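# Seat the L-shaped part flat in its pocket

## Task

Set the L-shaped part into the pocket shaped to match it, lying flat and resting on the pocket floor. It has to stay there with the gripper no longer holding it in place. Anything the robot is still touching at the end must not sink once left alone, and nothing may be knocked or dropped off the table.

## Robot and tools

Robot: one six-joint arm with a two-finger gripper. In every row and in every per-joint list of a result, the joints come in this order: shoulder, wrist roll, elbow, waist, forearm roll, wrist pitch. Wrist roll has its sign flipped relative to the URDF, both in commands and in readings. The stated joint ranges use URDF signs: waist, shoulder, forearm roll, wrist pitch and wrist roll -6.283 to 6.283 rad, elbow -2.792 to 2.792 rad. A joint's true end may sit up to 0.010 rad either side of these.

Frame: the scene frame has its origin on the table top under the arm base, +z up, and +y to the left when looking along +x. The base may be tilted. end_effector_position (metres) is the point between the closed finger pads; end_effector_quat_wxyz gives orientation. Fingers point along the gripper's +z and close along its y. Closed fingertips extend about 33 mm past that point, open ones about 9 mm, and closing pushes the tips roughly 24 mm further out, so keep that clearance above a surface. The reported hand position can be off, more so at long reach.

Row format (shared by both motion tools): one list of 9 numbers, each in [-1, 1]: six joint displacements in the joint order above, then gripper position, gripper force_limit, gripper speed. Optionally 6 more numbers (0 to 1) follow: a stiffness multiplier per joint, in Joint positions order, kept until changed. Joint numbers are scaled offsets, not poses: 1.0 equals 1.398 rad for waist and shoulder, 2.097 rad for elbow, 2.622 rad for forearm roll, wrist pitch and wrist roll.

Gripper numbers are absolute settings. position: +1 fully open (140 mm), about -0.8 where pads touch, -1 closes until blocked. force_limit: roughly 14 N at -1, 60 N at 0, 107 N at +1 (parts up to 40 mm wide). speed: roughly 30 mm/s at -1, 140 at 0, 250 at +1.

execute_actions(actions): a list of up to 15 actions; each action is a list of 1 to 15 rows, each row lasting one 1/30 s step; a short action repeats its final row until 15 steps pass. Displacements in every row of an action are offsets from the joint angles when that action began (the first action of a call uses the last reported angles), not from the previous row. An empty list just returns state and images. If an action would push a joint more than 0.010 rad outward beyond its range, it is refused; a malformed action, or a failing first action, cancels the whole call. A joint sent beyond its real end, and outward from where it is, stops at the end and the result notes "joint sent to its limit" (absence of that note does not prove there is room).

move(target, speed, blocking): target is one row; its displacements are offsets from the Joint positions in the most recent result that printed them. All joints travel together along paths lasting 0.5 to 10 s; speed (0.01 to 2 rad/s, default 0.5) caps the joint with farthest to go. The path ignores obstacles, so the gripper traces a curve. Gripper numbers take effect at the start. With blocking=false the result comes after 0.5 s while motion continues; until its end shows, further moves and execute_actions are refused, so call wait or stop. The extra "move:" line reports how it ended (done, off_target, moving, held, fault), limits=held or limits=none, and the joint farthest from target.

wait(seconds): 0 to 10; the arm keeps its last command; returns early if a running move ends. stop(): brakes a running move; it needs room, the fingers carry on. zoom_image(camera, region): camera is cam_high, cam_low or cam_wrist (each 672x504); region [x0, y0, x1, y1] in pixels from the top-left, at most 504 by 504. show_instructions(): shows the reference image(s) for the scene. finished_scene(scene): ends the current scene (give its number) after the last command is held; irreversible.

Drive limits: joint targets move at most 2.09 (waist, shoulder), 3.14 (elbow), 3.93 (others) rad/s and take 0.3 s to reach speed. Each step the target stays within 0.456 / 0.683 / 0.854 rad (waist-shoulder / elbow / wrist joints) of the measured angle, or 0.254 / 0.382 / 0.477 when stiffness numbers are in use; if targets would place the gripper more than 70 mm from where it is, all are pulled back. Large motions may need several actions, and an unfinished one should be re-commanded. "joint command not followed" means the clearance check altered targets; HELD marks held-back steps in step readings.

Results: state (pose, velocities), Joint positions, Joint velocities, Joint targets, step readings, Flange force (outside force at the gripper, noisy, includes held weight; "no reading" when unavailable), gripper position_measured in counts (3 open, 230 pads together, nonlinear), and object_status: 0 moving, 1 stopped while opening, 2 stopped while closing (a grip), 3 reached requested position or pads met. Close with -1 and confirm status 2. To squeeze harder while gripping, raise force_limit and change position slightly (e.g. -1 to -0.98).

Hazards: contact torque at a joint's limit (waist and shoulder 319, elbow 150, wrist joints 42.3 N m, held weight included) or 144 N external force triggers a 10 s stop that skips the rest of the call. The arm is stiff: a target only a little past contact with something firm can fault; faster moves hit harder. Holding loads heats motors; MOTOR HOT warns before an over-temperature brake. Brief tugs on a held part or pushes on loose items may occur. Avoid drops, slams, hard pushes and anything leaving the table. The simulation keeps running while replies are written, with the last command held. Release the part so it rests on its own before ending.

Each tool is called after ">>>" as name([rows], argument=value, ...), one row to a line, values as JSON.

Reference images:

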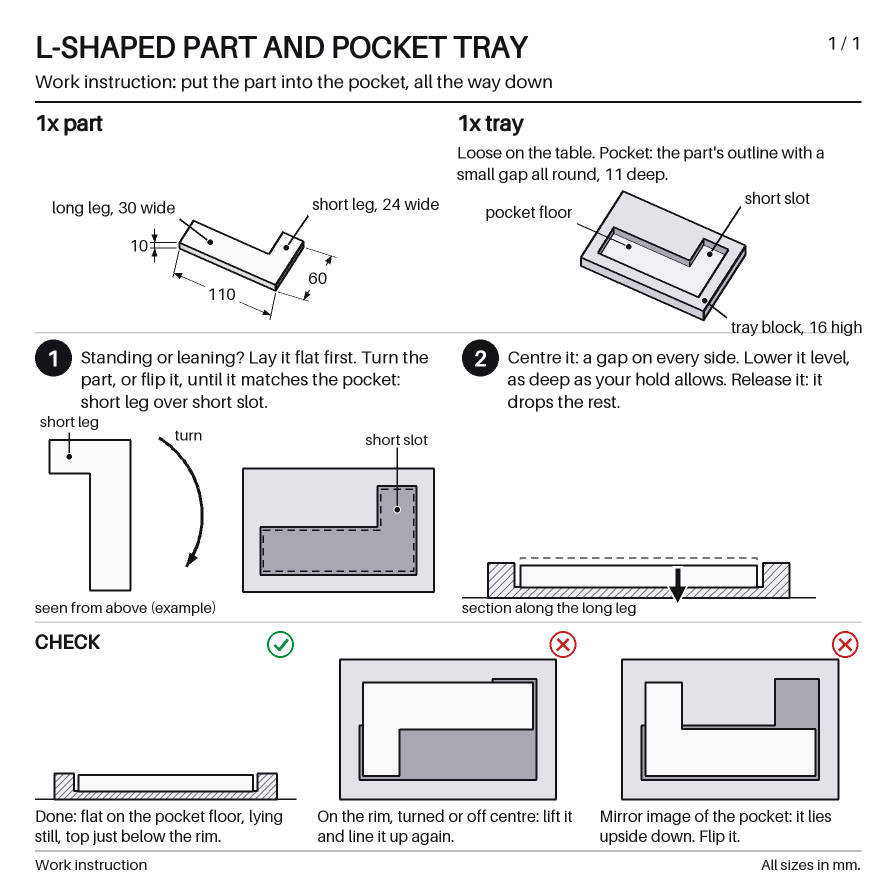

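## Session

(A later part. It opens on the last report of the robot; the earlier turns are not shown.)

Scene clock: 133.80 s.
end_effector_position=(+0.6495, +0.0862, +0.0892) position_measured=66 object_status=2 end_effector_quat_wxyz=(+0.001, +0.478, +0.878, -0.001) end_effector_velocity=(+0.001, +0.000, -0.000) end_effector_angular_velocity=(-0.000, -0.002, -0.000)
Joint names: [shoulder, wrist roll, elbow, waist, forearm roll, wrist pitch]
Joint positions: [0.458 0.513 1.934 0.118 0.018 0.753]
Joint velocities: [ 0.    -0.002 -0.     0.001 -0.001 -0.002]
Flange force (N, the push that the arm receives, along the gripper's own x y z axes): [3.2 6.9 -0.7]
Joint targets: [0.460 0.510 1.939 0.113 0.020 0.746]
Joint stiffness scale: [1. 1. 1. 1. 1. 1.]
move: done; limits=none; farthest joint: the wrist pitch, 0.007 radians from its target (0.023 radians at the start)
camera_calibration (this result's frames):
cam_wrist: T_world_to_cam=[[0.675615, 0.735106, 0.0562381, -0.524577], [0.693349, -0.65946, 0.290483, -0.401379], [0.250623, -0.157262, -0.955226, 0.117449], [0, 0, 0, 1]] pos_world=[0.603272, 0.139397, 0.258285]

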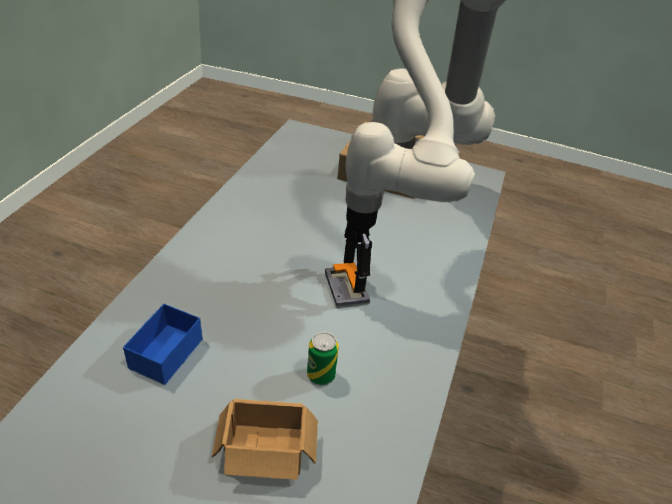

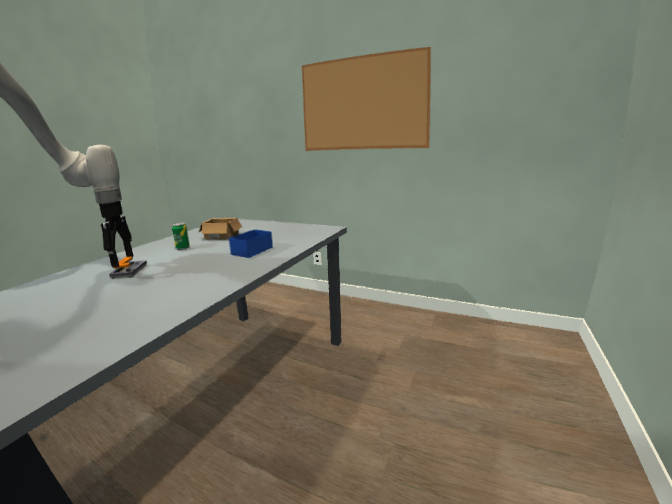

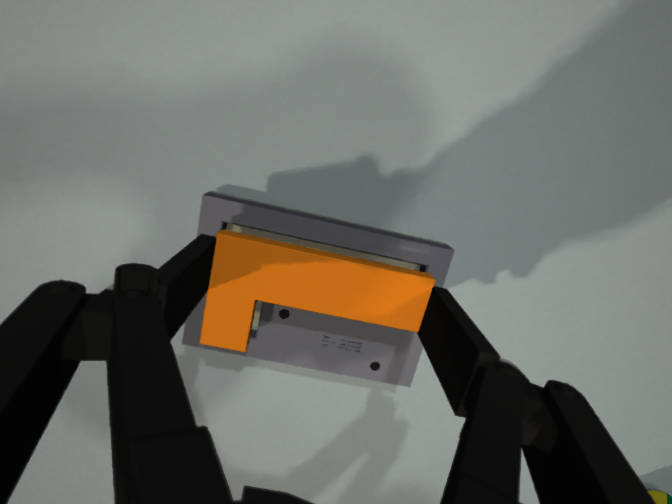

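>>> move(target=[0.0144, 0.0042, 0.0024, -0.0077, 0.0008, -0.0096, -1, 0.2, -0.5], speed=0.05)

>>> zoom_image(camera="cam_wrist", region=[180, 180, 460, 390])

>>> zoom_image(camera="cam_low", region=[90, 235, 160, 285])

Scene clock: 138.30 s.
end_effector_position=(+0.6522, +0.0826, +0.0773) position_measured=66 object_status=2 end_effector_quat_wxyz=(+0.001, +0.477, +0.879, -0.001) end_effector_velocity=(+0.001, -0.001, -0.000) end_effector_angular_velocity=(-0.001, -0.001, -0.000)
Joint names: [shoulder, wrist roll, elbow, waist, forearm roll, wrist pitch]
Joint positions: [0.476 0.521 1.934 0.113 0.018 0.735]
Joint velocities: [ 0.    -0.    -0.    -0.001 -0.001 -0.001]
Flange force (N, the push that the arm receives, along the gripper's own x y z axes): [1.7 5.4 -1.0]
Joint targets: [0.478 0.524 1.939 0.107 0.020 0.728]
Joint stiffness scale: [1. 1. 1. 1. 1. 1.]
move: done; limits=none; farthest joint: the wrist pitch, 0.008 radians from its target (0.025 radians at the start)
camera_calibration (this result's frames):
cam_wrist: T_world_to_cam=[[0.673796, 0.736809, 0.0557836, -0.522036], [0.695113, -0.65765, 0.290369, -0.403469], [0.250633, -0.156874, -0.955287, 0.104787], [0, 0, 0, 1]] pos_world=[0.605939, 0.135737, 0.246377]

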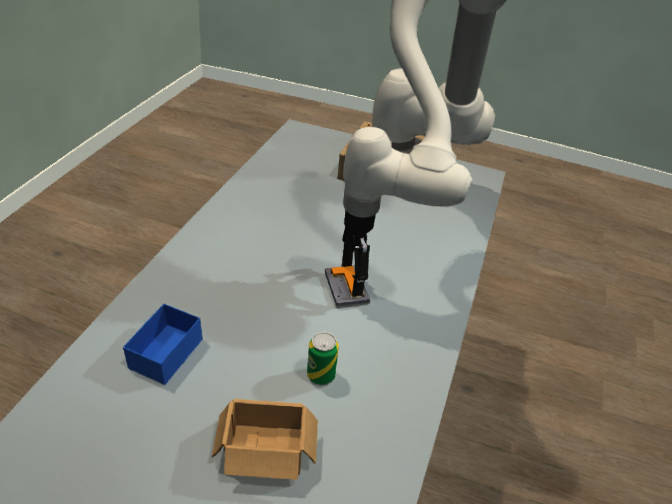

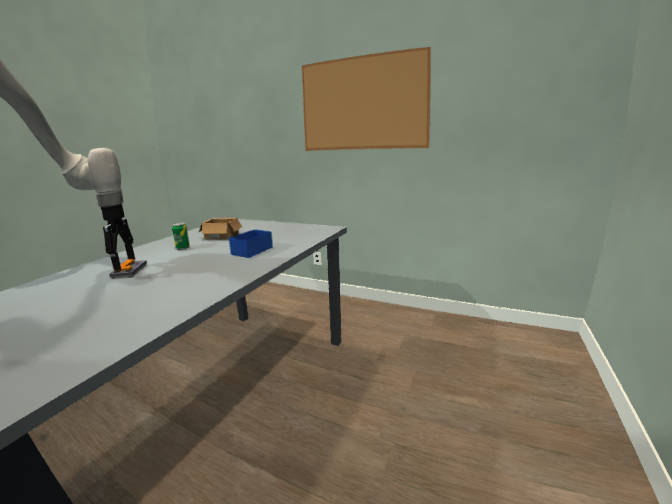

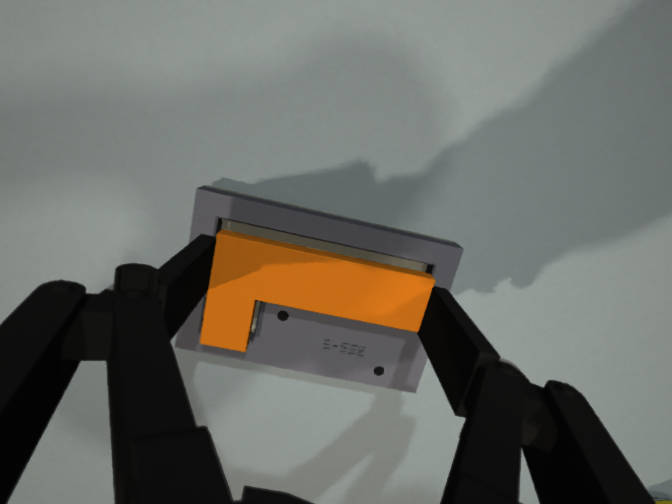

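Region (180, 180, 460, 390) of cam_wrist's 672x504 image, scaled by 1.800, with more detail than that image has; it fills the top 378 rows of this view, and the rest is white.

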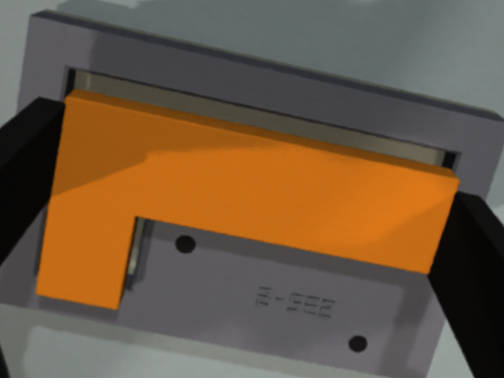

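Region (90, 235, 160, 285) of cam_low's 672x504 image, scaled by 7.200, with more detail than that image has; it fills the top 360 rows of this view, and the rest is white.

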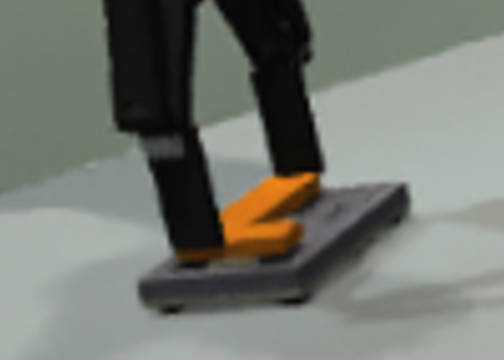

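>>> move(target=[0.0096, 0.001, 0.0043, -0.0036, 0.0008, -0.0086, -1, 0.2, -0.5], speed=0.04)

>>> zoom_image(camera="cam_wrist", region=[170, 170, 480, 400])

>>> zoom_image(camera="cam_low", region=[90, 235, 160, 285])

Scene clock: 142.27 s.
end_effector_position=(+0.6518, +0.0824, +0.0683) position_measured=66 object_status=2 end_effector_quat_wxyz=(+0.001, +0.477, +0.879, -0.002) end_effector_velocity=(+0.001, +0.000, +0.001) end_effector_angular_velocity=(+0.000, -0.002, -0.000)
Joint names: [shoulder, wrist roll, elbow, waist, forearm roll, wrist pitch]
Joint positions: [0.487 0.521 1.938 0.113 0.018 0.72 ]
Joint velocities: [-0.001  0.    -0.     0.     0.    -0.001]
Flange force (N, the push that the arm receives, along the gripper's own x y z axes): [2.8 6.8 -1.2]
Joint targets: [0.490 0.524 1.943 0.108 0.020 0.713]
Joint stiffness scale: [1. 1. 1. 1. 1. 1.]
move: done; limits=none; farthest joint: the wrist pitch, 0.008 radians from its target (0.023 radians at the start)
camera_calibration (this result's frames):
cam_wrist: T_world_to_cam=[[0.673909, 0.736728, 0.0554793, -0.521179], [0.695082, -0.657681, 0.290373, -0.40075], [0.250414, -0.157122, -0.955304, 0.0964012], [0, 0, 0, 1]] pos_world=[0.605641, 0.135549, 0.237374]

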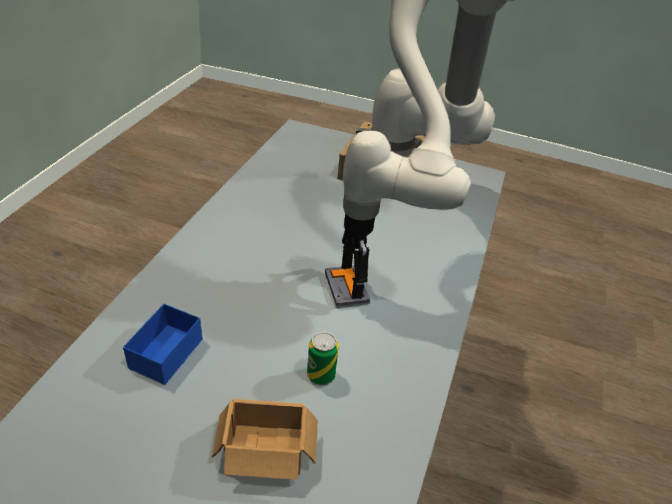

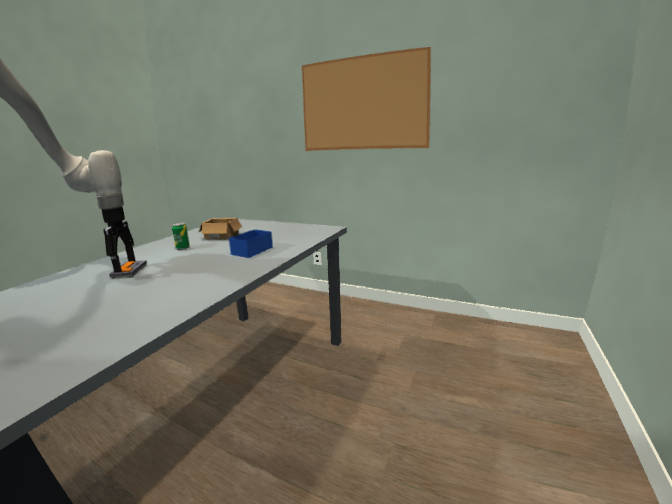

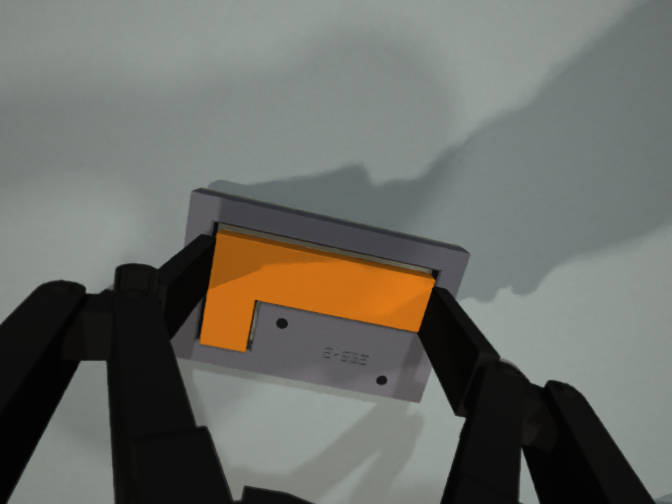

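Region (170, 170, 480, 400) of cam_wrist's 672x504 image, scaled by 1.626, with more detail than that image has; it fills the top 374 rows of this view, and the rest is white.

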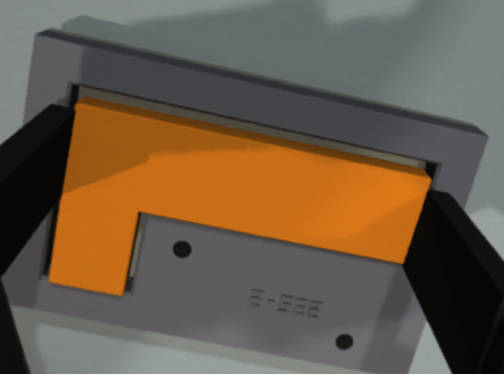

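Region (90, 235, 160, 285) of cam_low's 672x504 image, scaled by 7.200, with more detail than that image has; it fills the top 360 rows of this view, and the rest is white.

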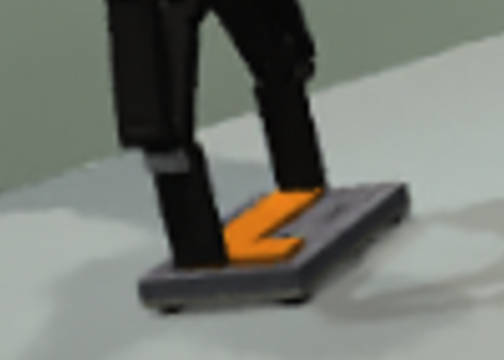

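>>> move(target=[0.0042, 0.001, 0.0029, -0.0036, 0.0008, -0.0043, -1, 0.2, -0.5], speed=0.03)

>>> zoom_image(camera="cam_wrist", region=[170, 170, 480, 400])

Scene clock: 143.90 s.
end_effector_position=(+0.6517, +0.0824, +0.0661) position_measured=66 object_status=2 end_effector_quat_wxyz=(+0.000, +0.477, +0.879, -0.002) end_effector_velocity=(-0.001, +0.000, -0.000) end_effector_angular_velocity=(-0.001, +0.001, +0.002)
Joint names: [shoulder, wrist roll, elbow, waist, forearm roll, wrist pitch]
Joint positions: [0.49  0.521 1.939 0.113 0.018 0.717]
Joint velocities: [-0.     0.     0.001  0.001 -0.002  0.   ]
Flange force (N, the push that the arm receives, along the gripper's own x y z axes): [4.3 3.0 -10.7]
Joint targets: [0.493 0.524 1.945 0.108 0.020 0.709]
Joint stiffness scale: [1. 1. 1. 1. 1. 1.]
move: done; limits=none; farthest joint: the wrist pitch, 0.008 radians from its target (0.011 radians at the start)
camera_calibration (this result's frames):
cam_wrist: T_world_to_cam=[[0.674072, 0.736602, 0.0551845, -0.521045], [0.695101, -0.657821, 0.29001, -0.400012], [0.249923, -0.157129, -0.955431, 0.0946119], [0, 0, 0, 1]] pos_world=[0.605625, 0.135533, 0.235156]

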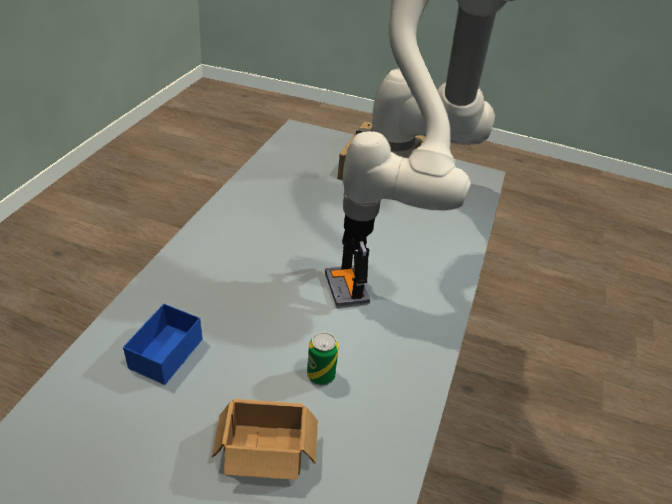

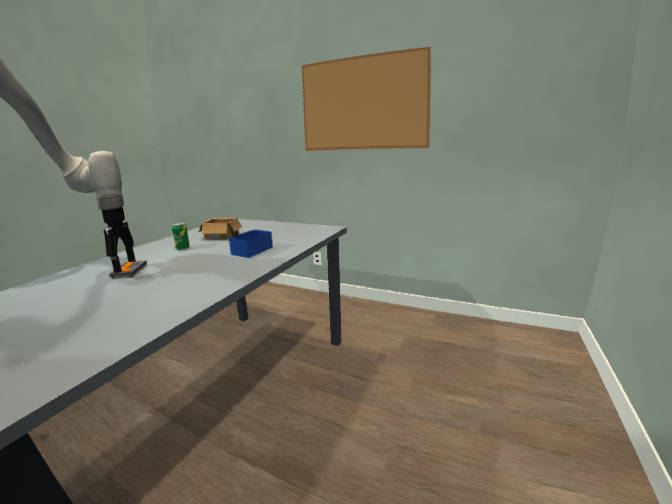

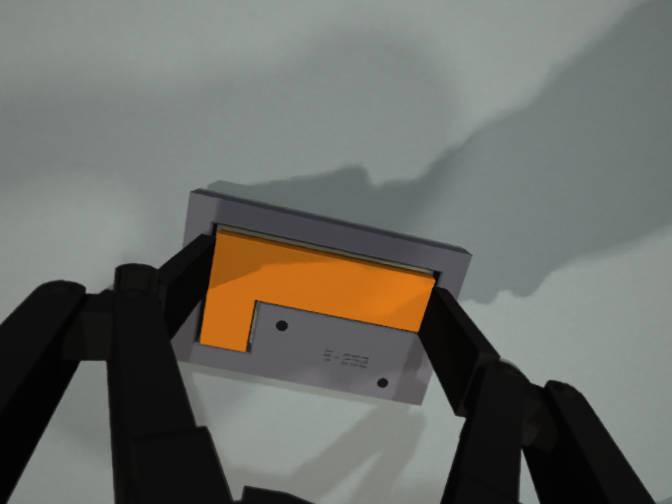

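Region (170, 170, 480, 400) of cam_wrist's 672x504 image, scaled by 1.626, with more detail than that image has; it fills the top 374 rows of this view, and the rest is white.

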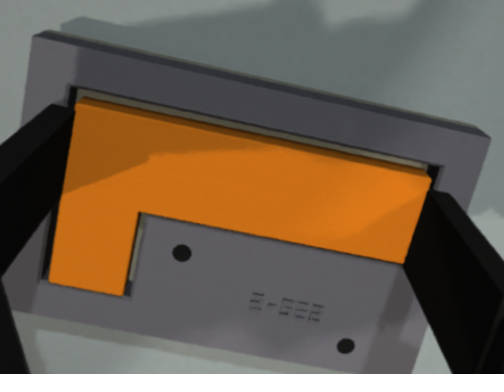

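>>> execute_actions(actions=[])

Scene clock: 148.20 s.
end_effector_position=(+0.6517, +0.0824, +0.0661) position_measured=66 object_status=2 end_effector_quat_wxyz=(+0.000, +0.477, +0.879, -0.002) end_effector_velocity=(-0.000, -0.000, -0.000) end_effector_angular_velocity=(-0.001, +0.001, +0.001)
Joint names: [shoulder, wrist roll, elbow, waist, forearm roll, wrist pitch]
Joint positions: [0.49  0.521 1.939 0.113 0.018 0.717]
Joint velocities: [ 0.001  0.     0.    -0.    -0.001 -0.   ]
Flange force (N, the push that the arm receives, along the gripper's own x y z axes): [4.9 3.5 -10.4]
Joint targets: [0.493 0.524 1.945 0.108 0.020 0.709]
Joint stiffness scale: [1. 1. 1. 1. 1. 1.]
camera_calibration (this result's frames):
cam_wrist: T_world_to_cam=[[0.674073, 0.736601, 0.0551856, -0.521046], [0.6951, -0.657822, 0.290009, -0.400011], [0.249923, -0.157128, -0.955431, 0.0946117], [0, 0, 0, 1]] pos_world=[0.605625, 0.135533, 0.235156]

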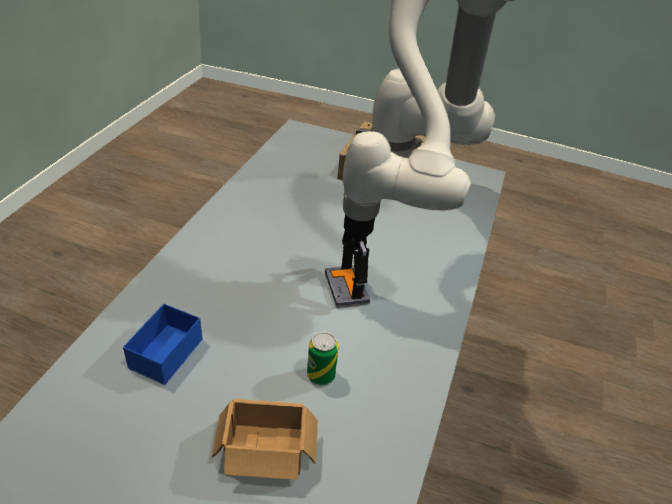

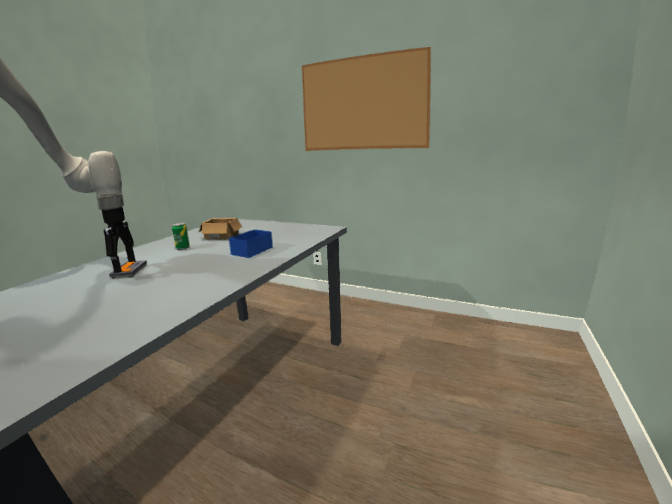

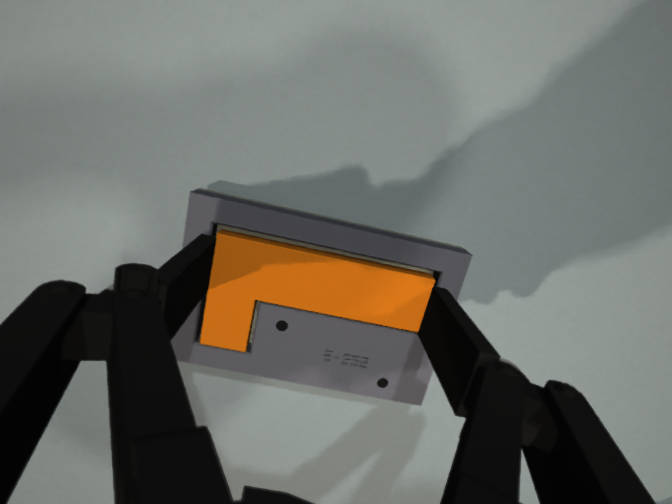

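>>> move(target=[0,0,0,0,0,0,1,0,-0.7])

Scene clock: 149.43 s.
end_effector_position=(+0.6517, +0.0824, +0.0661) position_measured=3 object_status=3 end_effector_quat_wxyz=(+0.000, +0.477, +0.879, -0.002) end_effector_velocity=(-0.000, -0.000, -0.000) end_effector_angular_velocity=(+0.000, +0.001, -0.001)
Joint names: [shoulder, wrist roll, elbow, waist, forearm roll, wrist pitch]
Joint positions: [0.49  0.521 1.939 0.113 0.018 0.717]
Joint velocities: [ 0.001  0.     0.    -0.     0.001 -0.   ]
Flange force (N, the push that the arm receives, along the gripper's own x y z axes): [1.7 6.1 -0.8]
Joint targets: [0.490 0.521 1.939 0.113 0.018 0.717]
Joint stiffness scale: [1. 1. 1. 1. 1. 1.]
move: done; limits=none; farthest joint: the waist, 0.000 radians from its target (0.000 radians at the start)
camera_calibration (this result's frames):
cam_wrist: T_world_to_cam=[[0.674072, 0.736601, 0.0551874, -0.521047], [0.6951, -0.657822, 0.290011, -0.400011], [0.249926, -0.157128, -0.955431, 0.0946114], [0, 0, 0, 1]] pos_world=[0.605625, 0.135533, 0.235157]

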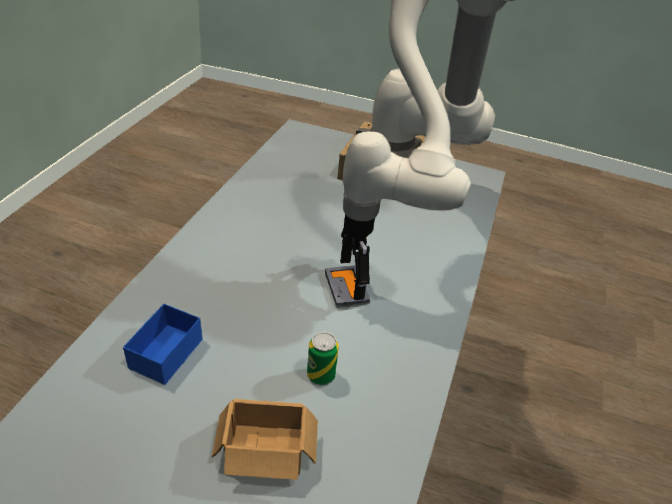

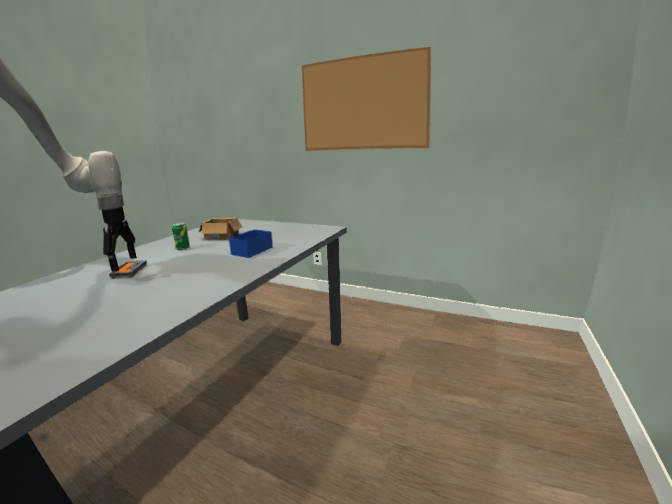

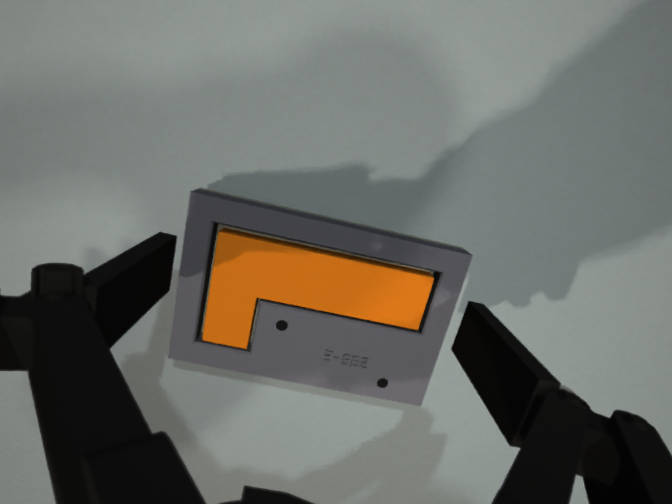

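>>> zoom_image(camera="cam_wrist", region=[160, 180, 480, 420])

Region (160, 180, 480, 420) of cam_wrist's 672x504 image, scaled by 1.575, with more detail than that image has; it fills the top 378 rows of this view, and the rest is white.

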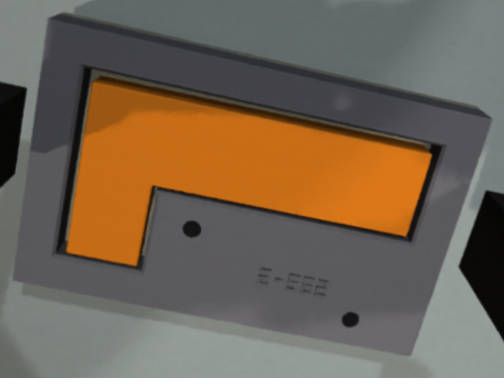

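>>> finished_scene(scene=1)

The scene is finished: the task was done.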